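## Task

Take plate G16 out of slot 3 of plate hotel H1 and set it in nest RG, lying flat within the nest's locators with its well A1 at the nest corner labelled A1. Every other plate in H1 must stay exactly where it began. The result only counts if it holds without the robot, so release the plate and pull the gripper away at the end.

## Robot and tools

Robot: a single four-axis plate-handling arm (lift, shoulder, elbow, wrist yaw) with a two-finger gripper that always stays level; it can rotate about vertical but never tilt. The commanded point, end_effector_position, is midway between the two rubber pads, roughly 2 to 3 cm back from the fingertips. Fingers extend along the gripper's +x and close along its y axis.

Scene frame: origin on the table top directly under the arm base, +z up, +y to the left when facing along +x. Positions are in metres, orientation as a quaternion wxyz. Reported hand position can be slightly wrong, more so at long reach.

Labware: on each labelled plate, well A1 sits at the labelled short end, in the corner farther from the labelled long side. Hotel H1 has 6 slots numbered from the bottom (slot 1 lowest). Each shelf is a two-prong fork with locating pins, and a stored plate has one short end facing out.

A row is 5 numbers, each in [-1, 1]: dx, dy, dz, rz, opening. dx, dy, dz, rz are an offset (not a pose) from the gripper's measured pose, expressed in the gripper's own axes; 1.0 equals 0.6 m or 180 degrees. rz turns about the gripper z axis, positive from +x toward +y. opening is absolute: +1 fully open (0.140 m), -1 closed, which still leaves 0.066 m between the pads. Closing from fully open takes at least about 0.6 s.

execute_actions(actions): a list of actions run in sequence. Each action is a table of up to 15 rows; each row lasts one 1/30 s control step, and a short table repeats its final row for the remaining steps. Every row in an action is an offset from the pose measured when that action began, not from the preceding row. For the first action in a call, the reference is the last pose reported in the scene. An empty list simply returns state and images. Each step, the command is clipped to within 70 mm and 16 degrees of the measured pose, so large offsets need several actions; after an action the arm stops at the last clipped pose. Results include step readings of end_effector_position; HELD flags steps that were partly held back.

move(target, speed, blocking): one row of 5 numbers, an offset in gripper axes from the pose in the latest result that shows one, with opening sent at the start. The gripper follows a straight path lasting 0.5 to 10 s (cut off at 10 s). speed is the path's top speed in m/s, 0.002 to 0.5, default 0.25; rotation is capped at twice that in rad/s. Rotation takes the shorter direction. The path does not avoid obstacles, and the real gripper can lag, drift, or exceed speed, especially near full arm extension. Faster contact and targets set deeper past contact mean harder impacts. The result adds a move: line with how it ended (done, off_target, moving, held, fault), limits that applied (paced = pose clipped; held = some steps blocked, after which the arm may surge) and the remaining distance. With blocking=false you get a result after 0.5 s while motion continues; rows and moves are refused until you call wait or stop and see it end.

wait(seconds): 0 to 10; the arm keeps its last command; returns early if a running move ends. stop(): brakes a running move (needs room; fingers keep moving). zoom_image(camera, region): camera "cam_wrist", region [x0, y0, x1, y1] in pixels, at most 504 by 504, of the 616x616 fisheye wrist image. finished_scene(scene): ends the current scene (pass its number) irreversibly and reports success plus the next task.

Result lines: state gives pose; Hand target is the pose the controller is currently driving toward; Joint positions lists lift (m, 0.000 to 0.550), shoulder (-2.000 to 2.000), elbow (-2.800 to 2.800), wrist yaw (-12.566 to 12.566 rad), then pad gap (m). grip_measured is finger opening on the command scale. "pose unreachable" means the clearance check altered or blocked the command. MOTOR HOT appears from 85 °C; at 100 °C an OVER-TEMPERATURE FAULT brakes the arm until it cools. Heat builds while holding loads, even while you are thinking, and partly carries into the next scene.

Gripping: to hold a plate, command an opening about 0.04 below grip_measured for a firm grip (less for lighter). Readings may be off by about 1 mm consistently. Pad force is about 18 N; fast closes can press harder and even spring open. Something may occasionally tug on a held part.

Avoid: elbow angle within 0.4 rad of 0 (arm may fold and fault); contact torque beyond load limits (lift 52.8 N, shoulder 7.92 N m, elbow 3.96 N m, wrist yaw 1.32 N m, including held weight), which freezes the arm 10 s and drops the rest of the call; knocking anything off the table; disturbing other hotel plates; drops, slips, slams and hard pushes. Repeating a small offset into a rigid surface does not press deeper, but into something yielding it does. The simulation runs while you think, holding the last command. Finish each scene with the plate released and the gripper clear.

Each tool is called after "Call:" by a JSON object that holds its "api" and its "payload".

## Session

Call:
{"api": "execute_actions", "payload": {"actions": []}}

Scene clock: 0.00 s.
end_effector_position=(+0.5093, +0.2520, +0.2878) grip_measured=+1.00 end_effector_quat_wxyz=(+0.935, -0.000, -0.000, +0.355)
Joint positions: [ 0.283 -0.282 -1.125 -4.15   0.14 ]
Hand target: +0.509, +0.252, +0.288; +0.935, -0.000, -0.000, +0.355

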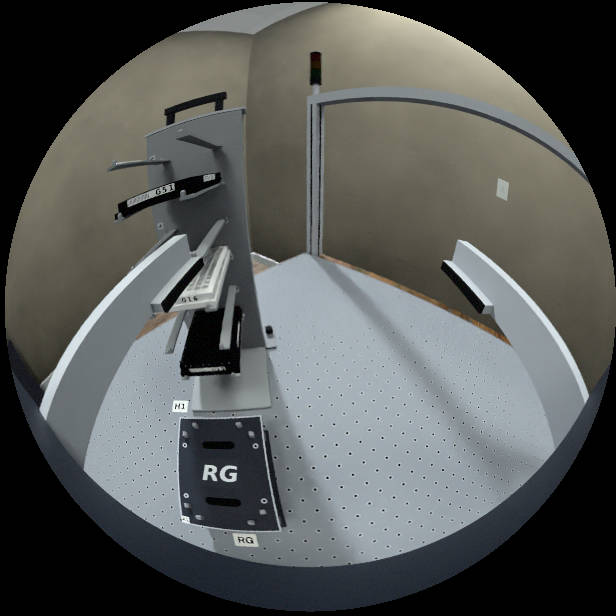

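Call:
{"api": "zoom_image", "payload": {"camera": "cam_wrist", "region": [90, 80, 330, 320]}}

Call:
{"api": "zoom_image", "payload": {"camera": "cam_wrist", "region": [130, 300, 390, 560]}}

Call:
{"api": "move", "payload": {"target": [0,0.2,0,0,1]}}

Region (90, 80, 330, 320) of cam_wrist's 616x616 image, scaled by 2.100, with more detail than that image has.

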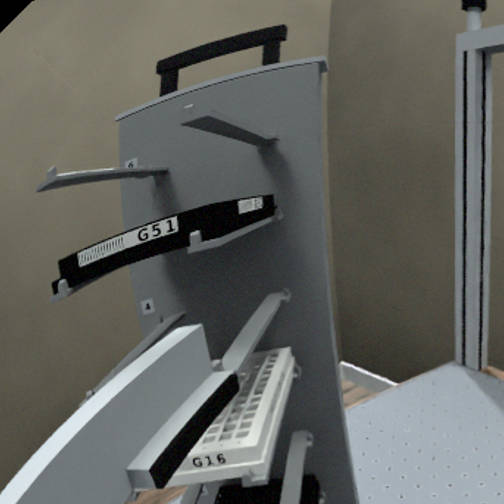

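Region (130, 300, 390, 560) of cam_wrist's 616x616 image, scaled by 1.938, with more detail than that image has.

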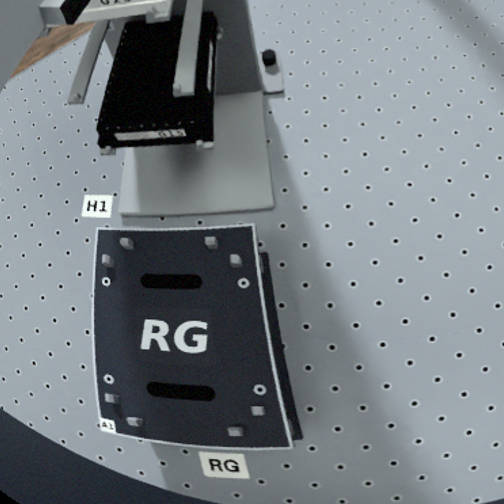

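Scene clock: 1.37 s.
end_effector_position=(+0.4294, +0.3417, +0.2878) grip_measured=+1.00 end_effector_quat_wxyz=(+0.935, -0.000, -0.000, +0.356)
Joint positions: [ 0.283  0.16  -1.175 -4.54   0.14 ]
Hand target: +0.430, +0.342, +0.288; +0.935, -0.000, -0.000, +0.355
Off the commanded pose: 0.000 m, 0 deg.
move: done

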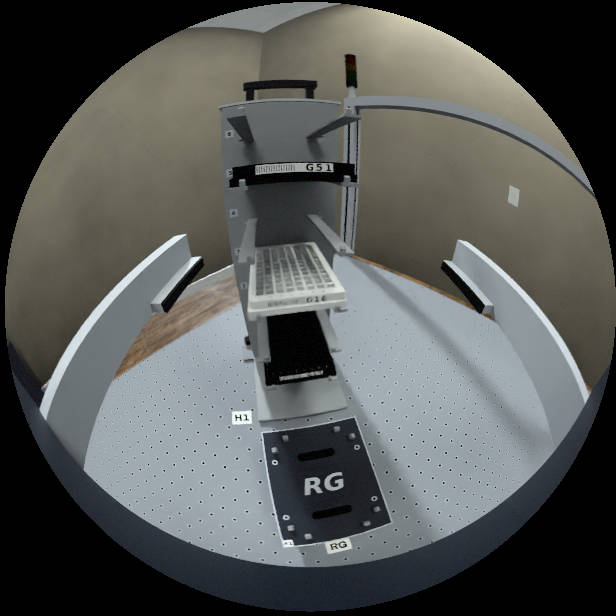

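Call:
{"api": "move", "payload": {"target": [0,0.008,-0.11,0.028,1]}}

Call:
{"api": "zoom_image", "payload": {"camera": "cam_wrist", "region": [160, 130, 460, 430]}}

Scene clock: 3.40 s.
end_effector_position=(+0.4262, +0.3453, +0.2217) grip_measured=+1.00 end_effector_quat_wxyz=(+0.918, -0.000, -0.000, +0.396)
Joint positions: [ 0.217  0.132 -1.168 -4.432  0.14 ]
Hand target: +0.426, +0.345, +0.222; +0.918, -0.000, -0.000, +0.397
Off the commanded pose: 0.000 m, 0 deg.
move: done

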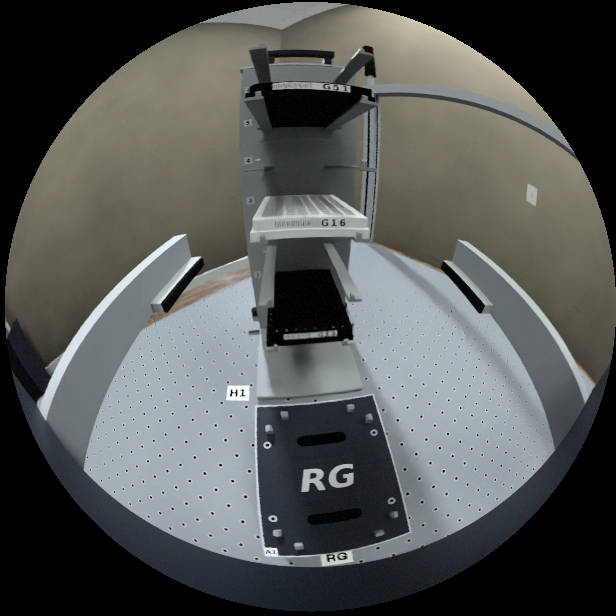

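Region (160, 130, 460, 430) of cam_wrist's 616x616 image, scaled by 1.680, with more detail than that image has.

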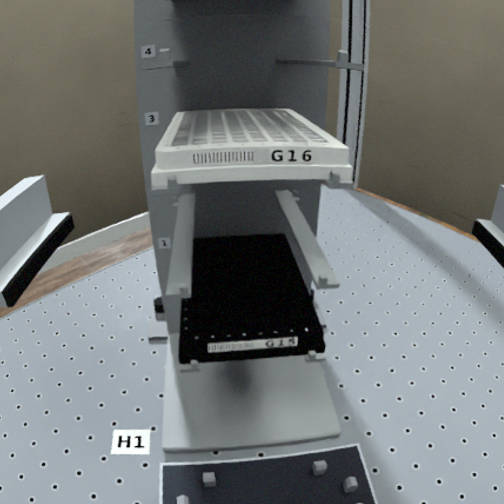

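Call:
{"api": "move", "payload": {"target": [0,0,-0.015,0.045,1]}}

Call:
{"api": "zoom_image", "payload": {"camera": "cam_wrist", "region": [160, 130, 460, 430]}}

Scene clock: 5.27 s.
end_effector_position=(+0.4263, +0.3452, +0.2127) grip_measured=+1.00 end_effector_quat_wxyz=(+0.888, -0.000, -0.000, +0.460)
Joint positions: [ 0.208  0.061 -1.16  -4.227  0.14 ]
Hand target: +0.426, +0.345, +0.213; +0.888, -0.000, -0.000, +0.460
Off the commanded pose: 0.000 m, 0 deg.
move: done

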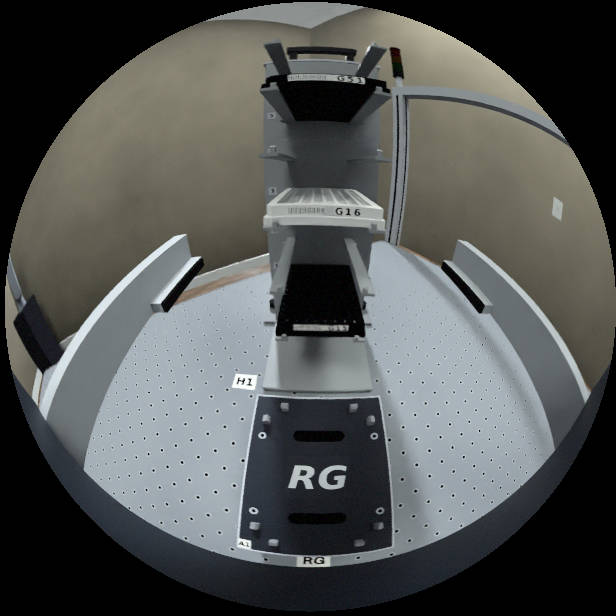

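Region (160, 130, 460, 430) of cam_wrist's 616x616 image, scaled by 1.680, with more detail than that image has.

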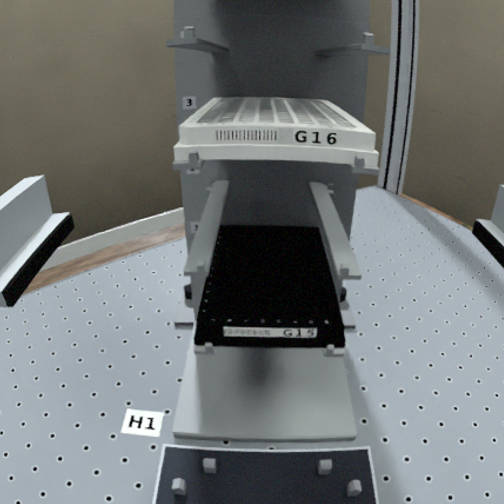

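Call:
{"api": "move", "payload": {"target": [0.13,0,0,0,1], "speed": 0.15}}

Scene clock: 6.60 s.
end_effector_position=(+0.4713, +0.4090, +0.2127) grip_measured=+1.00 end_effector_quat_wxyz=(+0.888, -0.000, -0.000, +0.460)
Joint positions: [ 0.208  0.222 -1.55  -3.999  0.14 ]
Hand target: +0.471, +0.409, +0.213; +0.888, -0.000, -0.000, +0.460
Off the commanded pose: 0.000 m, 0 deg.
move: done

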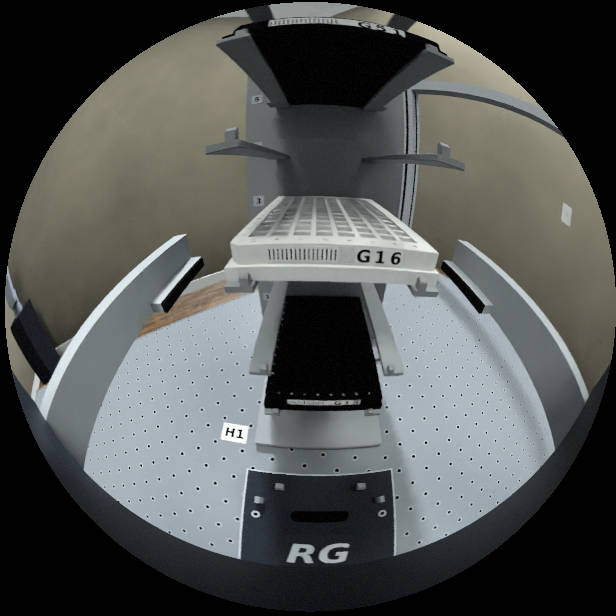

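Call:
{"api": "move", "payload": {"target": [0.06,0,0.012,0,1], "speed": 0.08}}

Scene clock: 8.33 s.
end_effector_position=(+0.4921, +0.4383, +0.2199) grip_measured=+1.00 end_effector_quat_wxyz=(+0.888, -0.000, -0.000, +0.460)
Joint positions: [ 0.215  0.312 -1.757 -3.883  0.14 ]
Hand target: +0.492, +0.438, +0.220; +0.888, -0.000, -0.000, +0.460
Off the commanded pose: 0.000 m, 0 deg.
move: done

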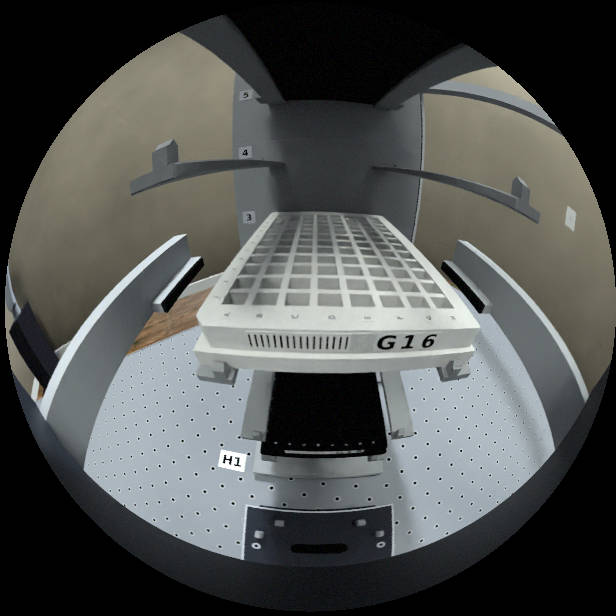

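Call:
{"api": "zoom_image", "payload": {"camera": "cam_wrist", "region": [140, 200, 500, 400]}}

Region (140, 200, 500, 400) of cam_wrist's 616x616 image, scaled by 1.400, with more detail than that image has.

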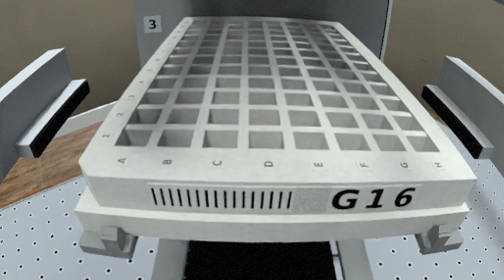

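Call:
{"api": "move", "payload": {"target": [0.067,-0.005,0,0,1], "speed": 0.06}}

Call:
{"api": "move", "payload": {"target": [0,0,0,0,-0.52]}}

Scene clock: 10.03 s.
end_effector_position=(+0.5160, +0.4697, +0.2202) grip_measured=+1.00 end_effector_quat_wxyz=(+0.886, -0.000, -0.000, +0.464)
Joint positions: [ 0.215  0.422 -2.017 -3.724  0.14 ]
Hand target: +0.518, +0.469, +0.220; +0.888, -0.000, -0.000, +0.460
Off the commanded pose: 0.002 m, 1 deg.
move: done

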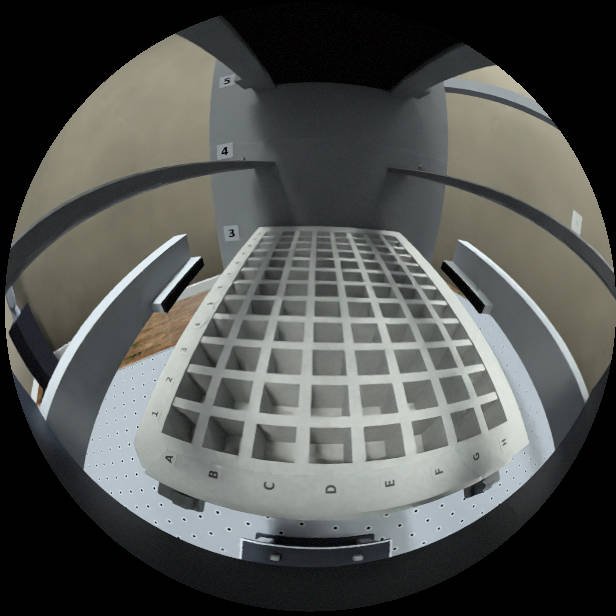

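Scene clock: 10.70 s.
end_effector_position=(+0.5176, +0.4687, +0.2206) grip_measured=-0.34 end_effector_quat_wxyz=(+0.887, -0.000, -0.000, +0.462)
Joint positions: [ 0.216  0.42  -2.018 -3.724  0.09 ]
Hand target: +0.516, +0.470, +0.220; +0.886, -0.000, -0.000, +0.464
Off the commanded pose: 0.002 m, 0 deg.
move: done

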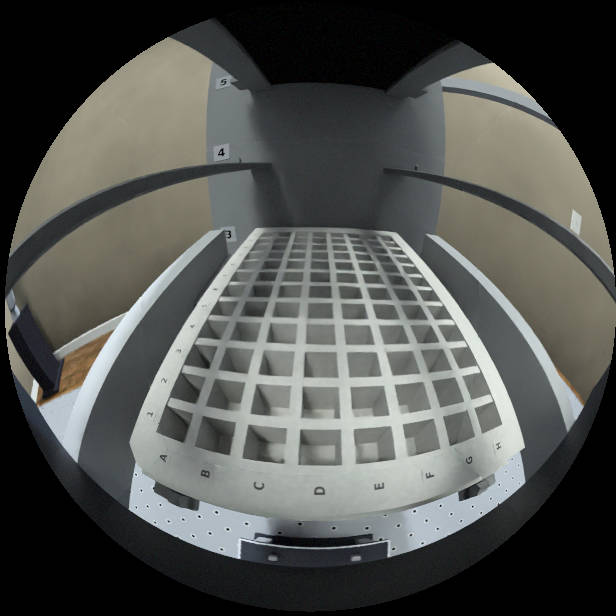

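Call:
{"api": "wait", "payload": {"seconds": 0.5}}

Scene clock: 11.47 s.
end_effector_position=(+0.5176, +0.4687, +0.2206) grip_measured=-0.34 end_effector_quat_wxyz=(+0.887, -0.000, -0.000, +0.462)
Joint positions: [ 0.216  0.42  -2.018 -3.724  0.09 ]
Hand target: +0.516, +0.470, +0.220; +0.886, -0.000, -0.000, +0.464
Off the commanded pose: 0.002 m, 0 deg.
wait: 0.50 s; at rest from the start

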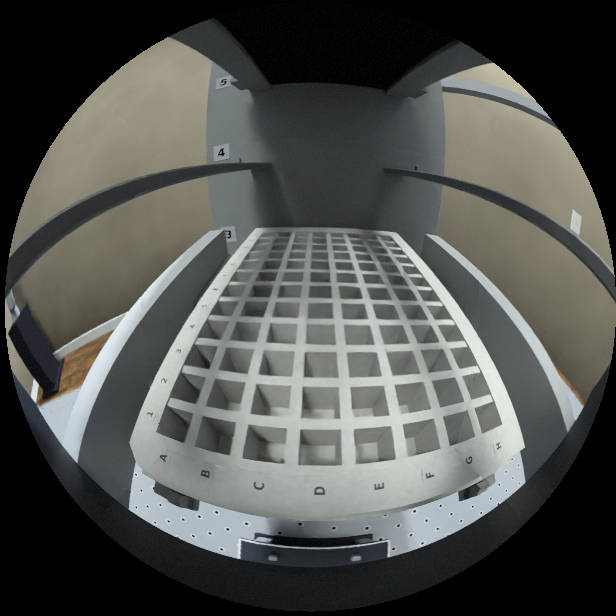

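Call:
{"api": "move", "payload": {"target": [0,0,0,0,0]}}

Call:
{"api": "move", "payload": {"target": [0,0,0.008,0,0], "speed": 0.03}}

Call:
{"api": "move", "payload": {"target": [0,0,0,0,-0.52]}}

Scene clock: 12.77 s.
end_effector_position=(+0.5190, +0.4680, +0.2207) grip_measured=+0.00 end_effector_quat_wxyz=(+0.888, -0.000, -0.000, +0.460)
Joint positions: [ 0.216  0.418 -2.02  -3.725  0.103]
Hand target: +0.518, +0.469, +0.221; +0.887, -0.000, -0.000, +0.462
Off the commanded pose: 0.002 m, 0 deg.
move: done

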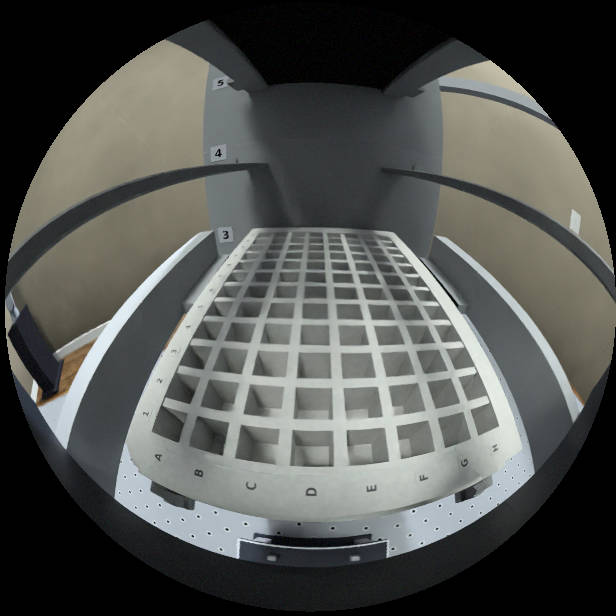

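Scene clock: 13.47 s.
end_effector_position=(+0.5192, +0.4679, +0.2255) grip_measured=+0.00 end_effector_quat_wxyz=(+0.888, -0.000, -0.000, +0.460)
Joint positions: [ 0.221  0.418 -2.02  -3.725  0.103]
Hand target: +0.519, +0.468, +0.226; +0.888, -0.000, -0.000, +0.460
Off the commanded pose: 0.000 m, 0 deg.
move: done

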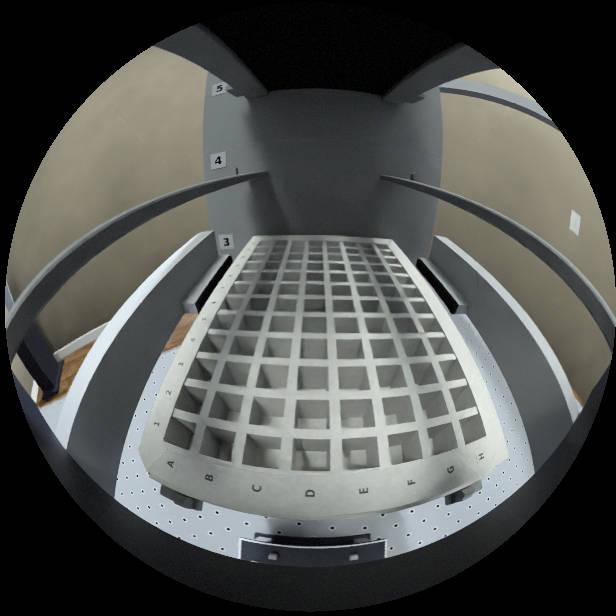

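Scene clock: 13.97 s.
end_effector_position=(+0.5184, +0.4682, +0.2256) grip_measured=-0.48 end_effector_quat_wxyz=(+0.887, -0.000, -0.000, +0.461)
Joint positions: [ 0.221  0.418 -2.019 -3.724  0.085]
Hand target: +0.519, +0.468, +0.226; +0.888, -0.000, -0.000, +0.460
Off the commanded pose: 0.001 m, 0 deg.
move: done

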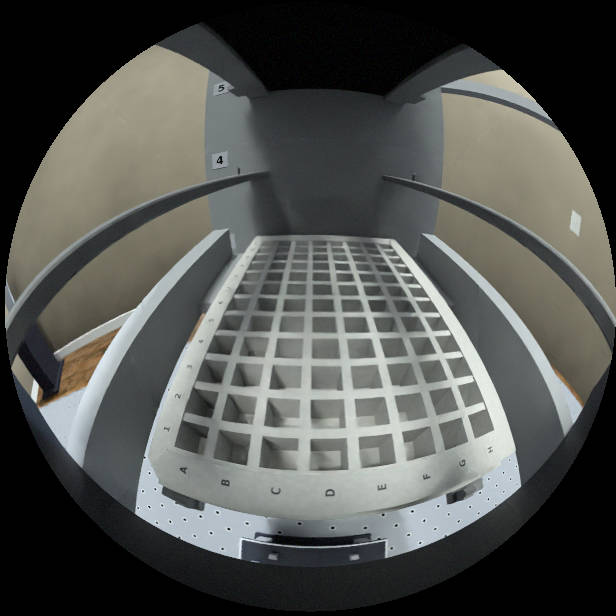

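Call:
{"api": "move", "payload": {"target": [0,0,0.022,0,-0.52], "speed": 0.04}}

Call:
{"api": "move", "payload": {"target": [-0.28,0,0,0,-0.52], "speed": 0.15}}

Scene clock: 14.93 s.
end_effector_position=(+0.5182, +0.4683, +0.2388) grip_measured=-0.48 end_effector_quat_wxyz=(+0.887, -0.000, -0.000, +0.461)
Joint positions: [ 0.234  0.418 -2.019 -3.724  0.085]
Hand target: +0.518, +0.468, +0.239; +0.887, -0.000, -0.000, +0.461
Off the commanded pose: 0.000 m, 0 deg.
move: done

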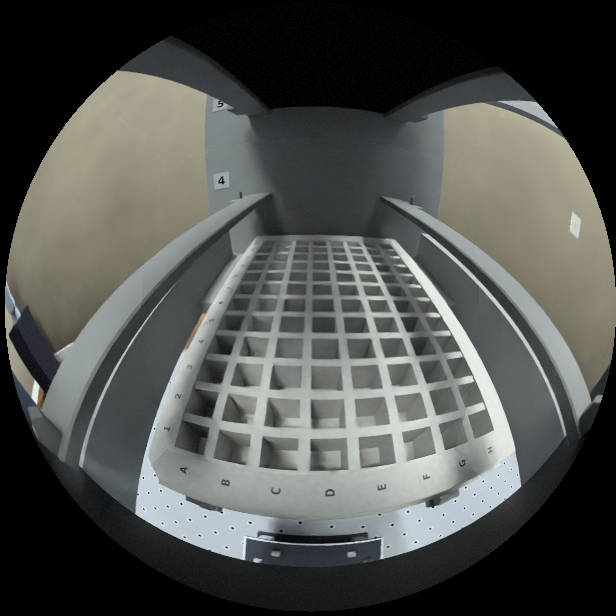

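Scene clock: 16.40 s.
end_effector_position=(+0.4218, +0.3307, +0.2388) grip_measured=-0.48 end_effector_quat_wxyz=(+0.887, -0.000, -0.000, +0.462)
Joint positions: [ 0.234  0.016 -1.095 -4.245  0.085]
Hand target: +0.422, +0.331, +0.239; +0.887, -0.000, -0.000, +0.461
Off the commanded pose: 0.000 m, 0 deg.
move: done

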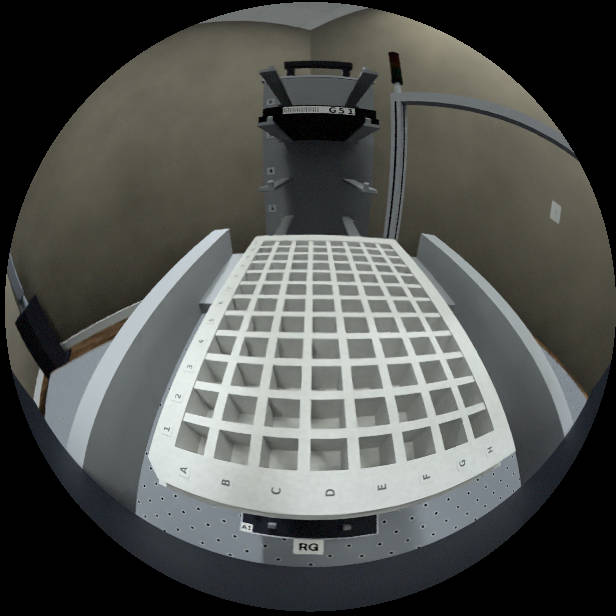

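Call:
{"api": "move", "payload": {"target": [-0.03,0.004,-0.22,0,-0.52], "speed": 0.2}}

Call:
{"api": "zoom_image", "payload": {"camera": "cam_wrist", "region": [100, 400, 560, 616]}}

Scene clock: 18.00 s.
end_effector_position=(+0.4094, +0.3174, +0.1067) grip_measured=-0.48 end_effector_quat_wxyz=(+0.887, -0.000, -0.000, +0.462)
Joint positions: [ 0.102 -0.006 -1.013 -4.304  0.085]
Hand target: +0.410, +0.317, +0.107; +0.887, -0.000, -0.000, +0.462
Off the commanded pose: 0.000 m, 0 deg.
move: done

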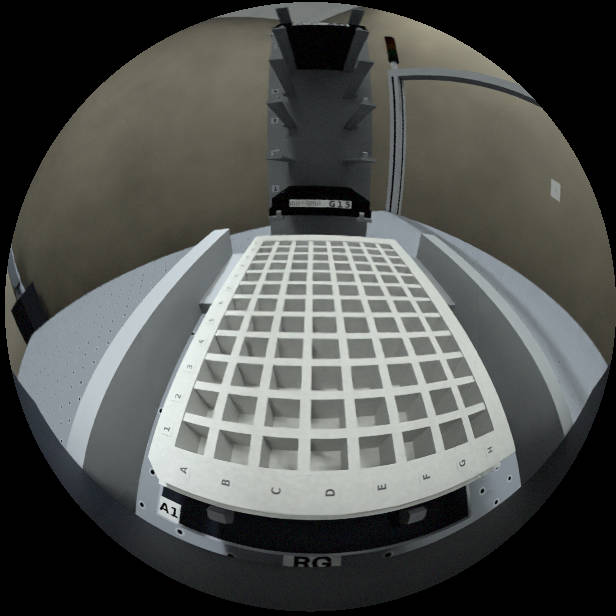

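Region (100, 400, 560, 616) of cam_wrist's 616x616 image, scaled by 1.096, with more detail than that image has; it fills the top 237 rows of this view, and the rest is white.

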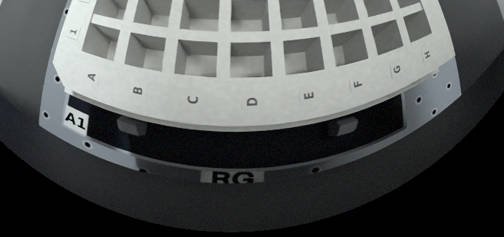

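Call:
{"api": "move", "payload": {"target": [0,0,-0.055,0,-0.52], "speed": 0.08}}

Call:
{"api": "zoom_image", "payload": {"camera": "cam_wrist", "region": [80, 200, 580, 616]}}

Scene clock: 29.40 s.
end_effector_position=(+0.4083, +0.3171, +0.0841) grip_measured=-0.47 end_effector_quat_wxyz=(+0.887, -0.000, -0.000, +0.462)
Joint positions: [ 0.079 -0.005 -1.009 -4.308  0.085]
Hand target: +0.409, +0.317, +0.083; +0.887, -0.000, -0.000, +0.462
Off the commanded pose: 0.010 m, 0 deg.
TORQUE FAULT: the external load on joint 1 (lift) reached its load limit, and the arm stopped for 10 seconds. That time counts as 20 of the actions that you can send in this scene. The arm's remaining commands of this call were not run. The arm holds where it stopped, with its grip as last carried out, and accepts commands again: back off and push less far. The arm stops again, at the same cost, whenever a joint's load reaches its limit.
move: fault

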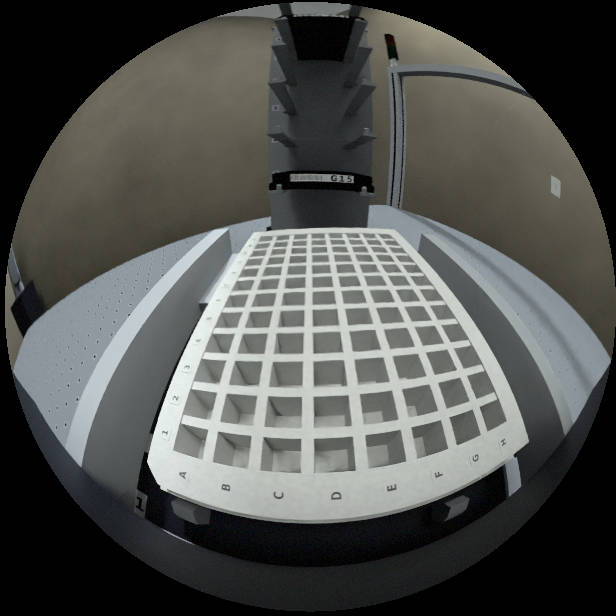

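Region (80, 200, 580, 616) of cam_wrist's 616x616 image, scaled by 1.008, with more detail than that image has; it fills the top 419 rows of this view, and the rest is white.

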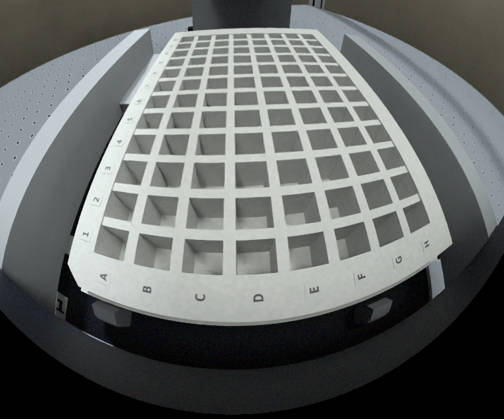

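Call:
{"api": "move", "payload": {"target": [-0.01,0.005,0.01,0,-0.52], "speed": 0.02}}

Call:
{"api": "zoom_image", "payload": {"camera": "cam_wrist", "region": [80, 200, 580, 616]}}

Scene clock: 30.73 s.
end_effector_position=(+0.4025, +0.3139, +0.0901) grip_measured=-0.48 end_effector_quat_wxyz=(+0.887, -0.000, -0.000, +0.462)
Joint positions: [ 0.085 -0.003 -0.982 -4.337  0.085]
Hand target: +0.402, +0.314, +0.090; +0.887, -0.000, -0.000, +0.462
Off the commanded pose: 0.000 m, 0 deg.
move: done

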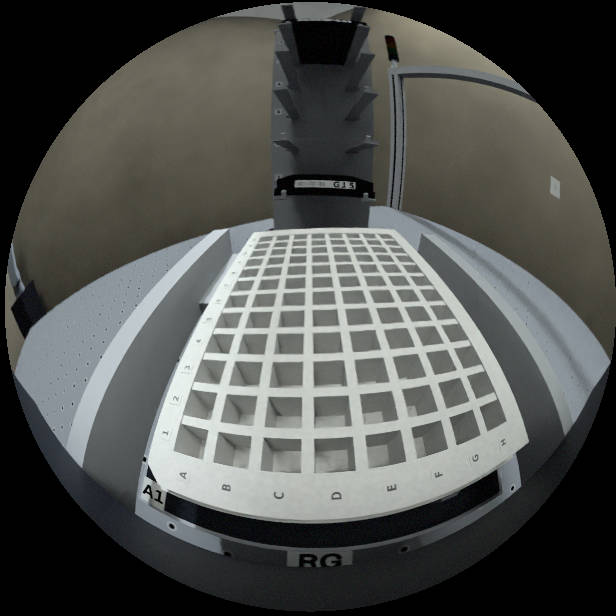

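Region (80, 200, 580, 616) of cam_wrist's 616x616 image, scaled by 1.008, with more detail than that image has; it fills the top 419 rows of this view, and the rest is white.

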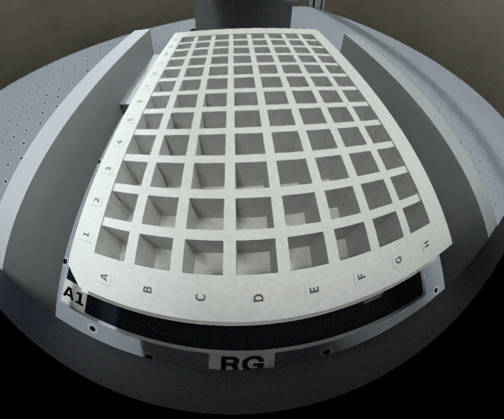

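Call:
{"api": "move", "payload": {"target": [0,0,-0.009,0,-0.52], "speed": 0.01}}

Call:
{"api": "zoom_image", "payload": {"camera": "cam_wrist", "region": [80, 200, 580, 616]}}

Scene clock: 31.83 s.
end_effector_position=(+0.4026, +0.3139, +0.0848) grip_measured=-0.48 end_effector_quat_wxyz=(+0.887, -0.000, -0.000, +0.462)
Joint positions: [ 0.08  -0.003 -0.982 -4.338  0.085]
Hand target: +0.402, +0.314, +0.085; +0.887, -0.000, -0.000, +0.462
Off the commanded pose: 0.000 m, 0 deg.
move: done

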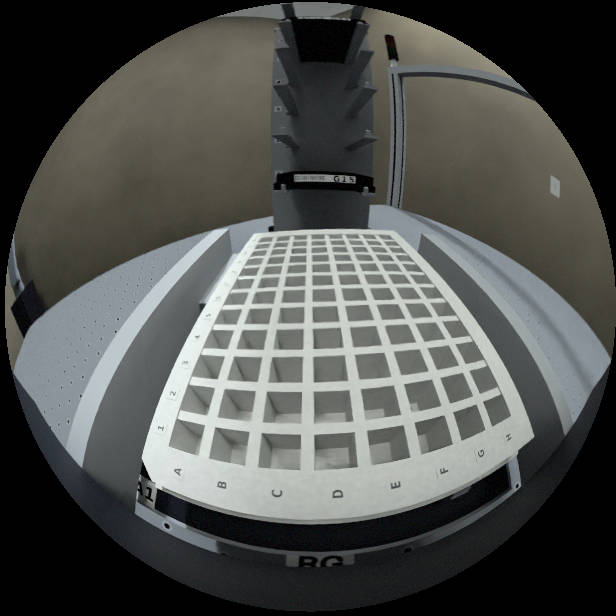

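Region (80, 200, 580, 616) of cam_wrist's 616x616 image, scaled by 1.008, with more detail than that image has; it fills the top 419 rows of this view, and the rest is white.

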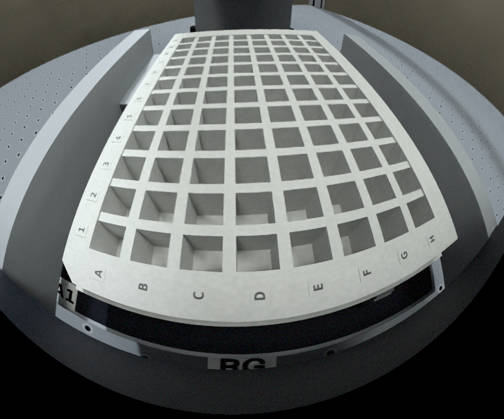

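Call:
{"api": "move", "payload": {"target": [0,0,0.02,0,-0.52], "speed": 0.03}}

Call:
{"api": "move", "payload": {"target": [-0.06,0,0,0,-0.52], "speed": 0.05}}

Call:
{"api": "move", "payload": {"target": [-0.15,0,0.05,0,-0.52], "speed": 0.1}}

Scene clock: 33.23 s.
end_effector_position=(+0.4026, +0.3138, +0.0968) grip_measured=-0.48 end_effector_quat_wxyz=(+0.887, -0.000, -0.000, +0.462)
Joint positions: [ 0.092 -0.003 -0.982 -4.338  0.085]
Hand target: +0.403, +0.314, +0.097; +0.887, -0.000, -0.000, +0.462
Off the commanded pose: 0.000 m, 0 deg.
move: done

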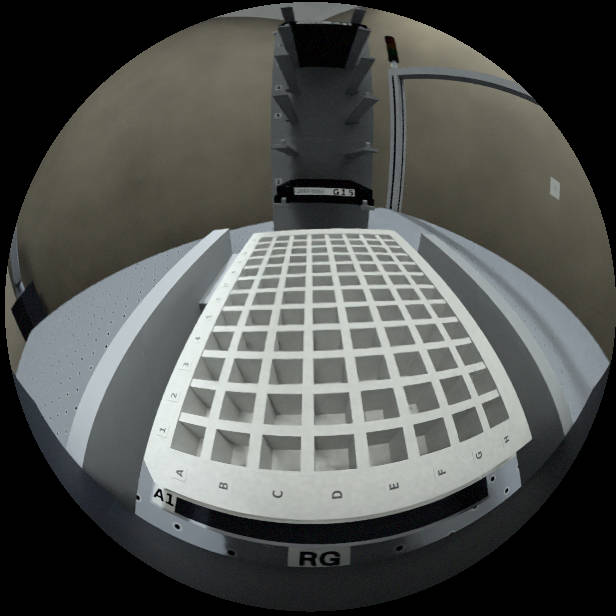

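Scene clock: 34.20 s.
end_effector_position=(+0.3819, +0.2844, +0.0968) grip_measured=-0.48 end_effector_quat_wxyz=(+0.887, -0.000, -0.000, +0.462)
Joint positions: [ 0.092 -0.055 -0.825 -4.443  0.085]
Hand target: +0.382, +0.284, +0.097; +0.887, -0.000, -0.000, +0.462
Off the commanded pose: 0.000 m, 0 deg.
move: done

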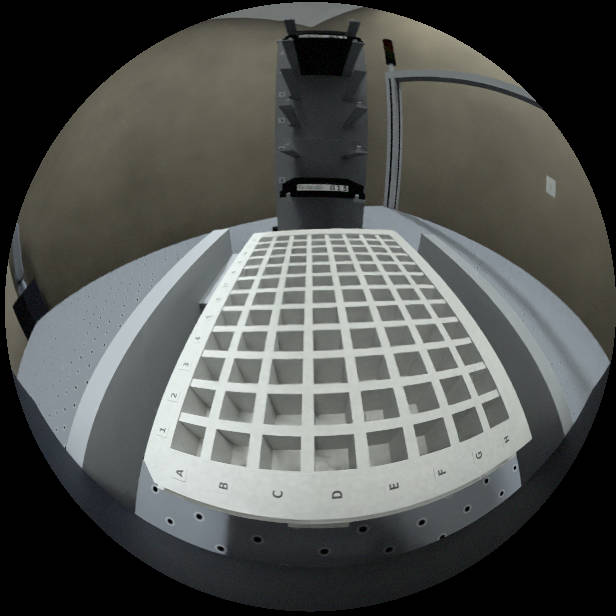

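Scene clock: 35.43 s.
end_effector_position=(+0.3303, +0.2105, +0.1269) grip_measured=-0.48 end_effector_quat_wxyz=(+0.887, -0.000, -0.000, +0.462)
Joint positions: [ 0.122 -0.115 -0.447 -4.76   0.085]
Hand target: +0.330, +0.211, +0.127; +0.887, -0.000, -0.000, +0.462
Off the commanded pose: 0.000 m, 0 deg.
move: done

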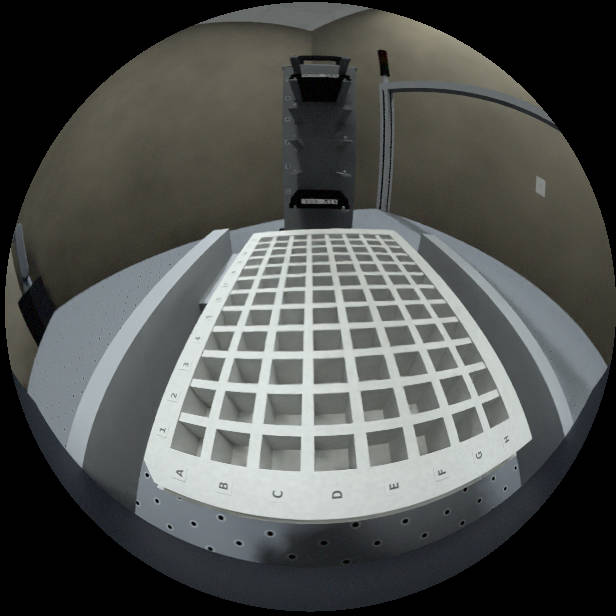

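Call:
{"api": "move", "payload": {"target": [0.225,-0.005,-0.03,0,-0.52], "speed": 0.2}}

Call:
{"api": "zoom_image", "payload": {"camera": "cam_wrist", "region": [100, 416, 560, 616]}}

Call:
{"api": "move", "payload": {"target": [0.075,0,0,0,-0.52], "speed": 0.1}}

Call:
{"api": "zoom_image", "payload": {"camera": "cam_wrist", "region": [100, 416, 560, 616]}}

Scene clock: 42.73 s.
end_effector_position=(+0.4101, +0.3195, +0.1088) grip_measured=-0.48 end_effector_quat_wxyz=(+0.887, -0.000, -0.000, +0.462)
Joint positions: [ 0.104  0.    -1.022 -4.3    0.085]
Hand target: +0.410, +0.320, +0.109; +0.887, -0.000, -0.000, +0.462
Off the commanded pose: 0.000 m, 0 deg.
move: done

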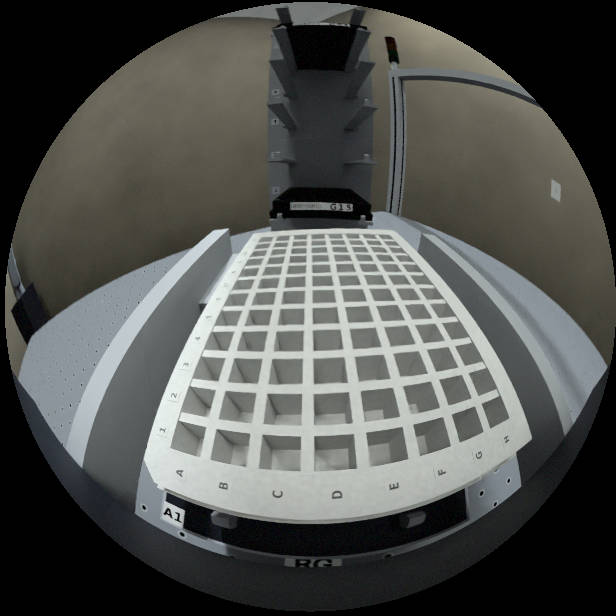

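Region (100, 416, 560, 616) of cam_wrist's 616x616 image, scaled by 1.096, with more detail than that image has; it fills the top 219 rows of this view, and the rest is white.

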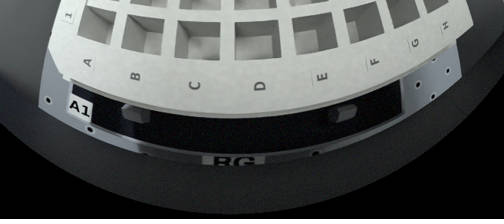

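Scene clock: 43.47 s.
end_effector_position=(+0.4360, +0.3564, +0.1088) grip_measured=-0.48 end_effector_quat_wxyz=(+0.887, -0.000, -0.000, +0.462)
Joint positions: [ 0.104  0.082 -1.23  -4.175  0.085]
Hand target: +0.436, +0.356, +0.109; +0.887, -0.000, -0.000, +0.462
Off the commanded pose: 0.000 m, 0 deg.
move: done

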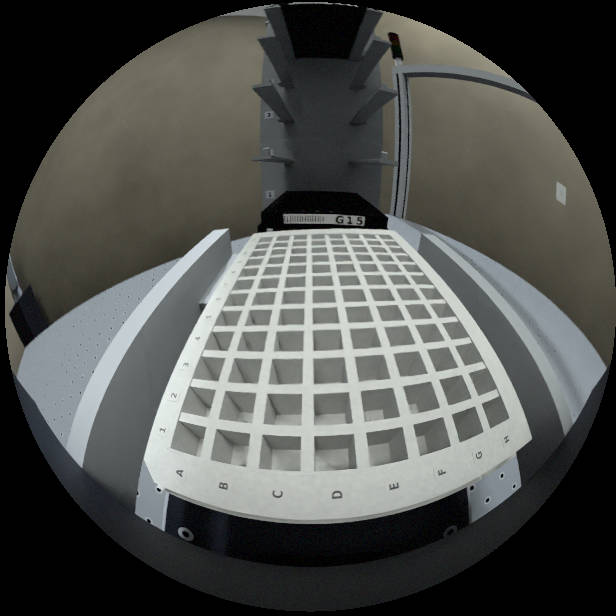

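Region (100, 416, 560, 616) of cam_wrist's 616x616 image, scaled by 1.096, with more detail than that image has; it fills the top 219 rows of this view, and the rest is white.

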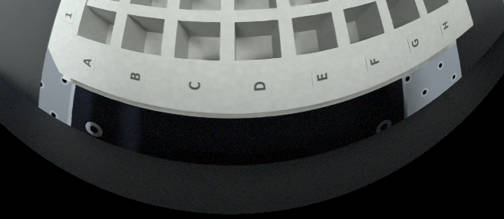

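Call:
{"api": "move", "payload": {"target": [-0.08,0.01,-0.025,0,-0.52], "speed": 0.08}}

Call:
{"api": "move", "payload": {"target": [0,0,-0.015,0,-0.52], "speed": 0.01}}

Call:
{"api": "zoom_image", "payload": {"camera": "cam_wrist", "region": [100, 400, 560, 616]}}

Scene clock: 45.40 s.
end_effector_position=(+0.4034, +0.3205, +0.0938) grip_measured=-0.48 end_effector_quat_wxyz=(+0.887, -0.000, -0.000, +0.462)
Joint positions: [ 0.089  0.019 -1.008 -4.333  0.085]
Hand target: +0.404, +0.320, +0.094; +0.887, -0.000, -0.000, +0.462
Off the commanded pose: 0.000 m, 0 deg.
move: done

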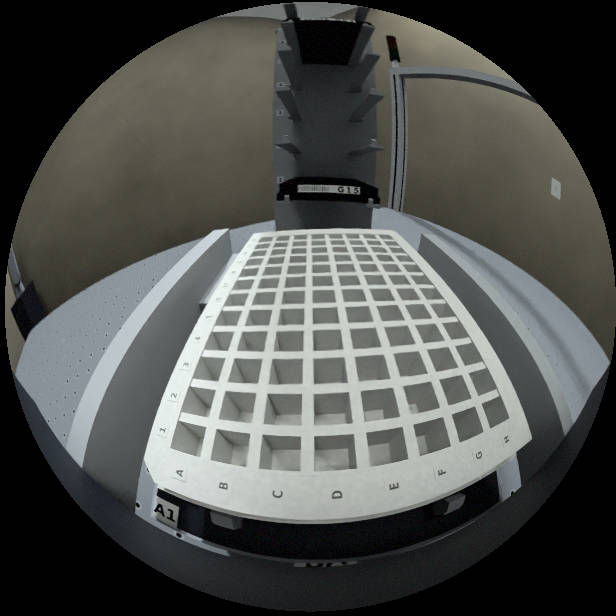

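Scene clock: 46.53 s.
end_effector_position=(+0.4031, +0.3207, +0.0853) grip_measured=-0.48 end_effector_quat_wxyz=(+0.886, -0.000, -0.000, +0.463)
Joint positions: [ 0.08   0.019 -1.008 -4.332  0.085]
Hand target: +0.403, +0.321, +0.085; +0.887, -0.000, -0.000, +0.462
Off the commanded pose: 0.001 m, 0 deg.
move: done

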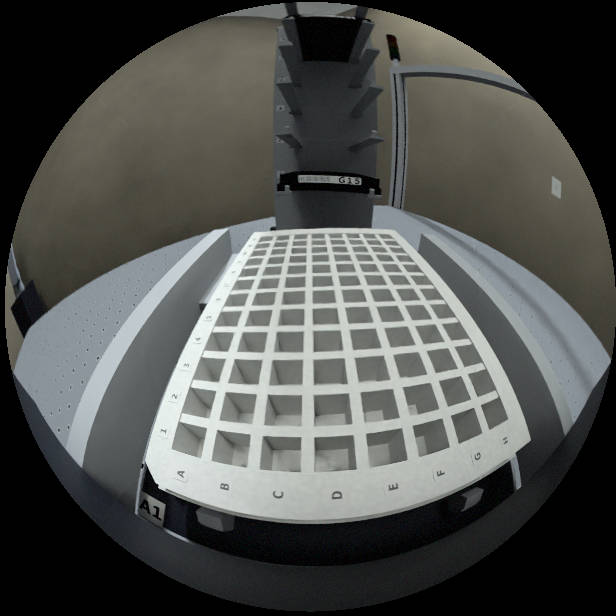

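Region (100, 400, 560, 616) of cam_wrist's 616x616 image, scaled by 1.096, with more detail than that image has; it fills the top 237 rows of this view, and the rest is white.

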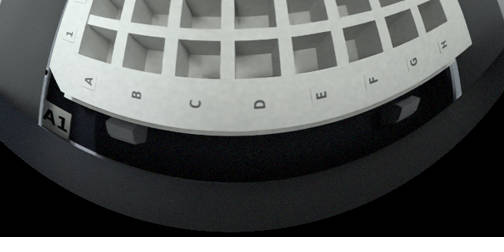

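Call:
{"api": "move", "payload": {"target": [0,0,-0.007,0,-0.52], "speed": 0.008}}

Call:
{"api": "zoom_image", "payload": {"camera": "cam_wrist", "region": [100, 400, 560, 616]}}

Scene clock: 57.20 s.
end_effector_position=(+0.4030, +0.3207, +0.0853) grip_measured=-0.48 end_effector_quat_wxyz=(+0.886, -0.000, -0.000, +0.463)
Joint positions: [ 0.08   0.019 -1.008 -4.331  0.085]
Hand target: +0.403, +0.321, +0.085; +0.886, -0.000, -0.000, +0.463
Off the commanded pose: 0.004 m, 0 deg.
TORQUE FAULT: the external load on joint 1 (lift) reached its load limit, and the arm stopped for 10 seconds. That time counts as 20 of the actions that you can send in this scene. The arm's remaining commands of this call were not run. The arm holds where it stopped, with its grip as last carried out, and accepts commands again: back off and push less far. The arm stops again, at the same cost, whenever a joint's load reaches its limit.
move: fault

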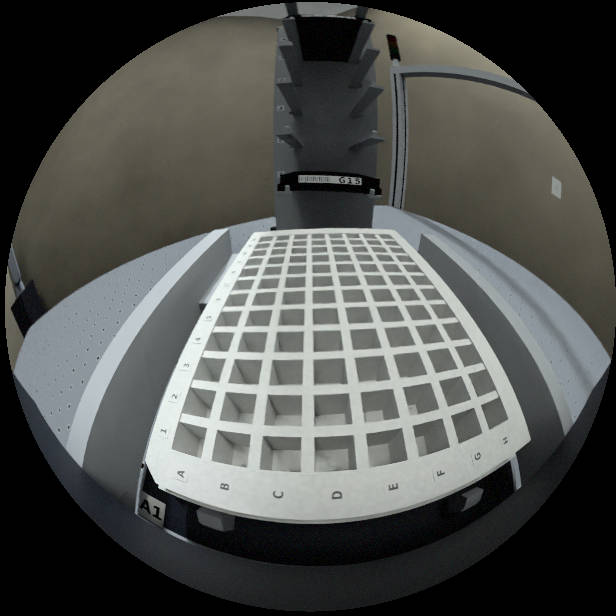

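Region (100, 400, 560, 616) of cam_wrist's 616x616 image, scaled by 1.096, with more detail than that image has; it fills the top 237 rows of this view, and the rest is white.

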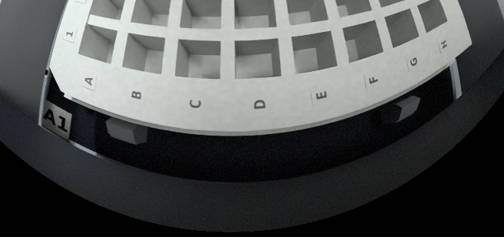

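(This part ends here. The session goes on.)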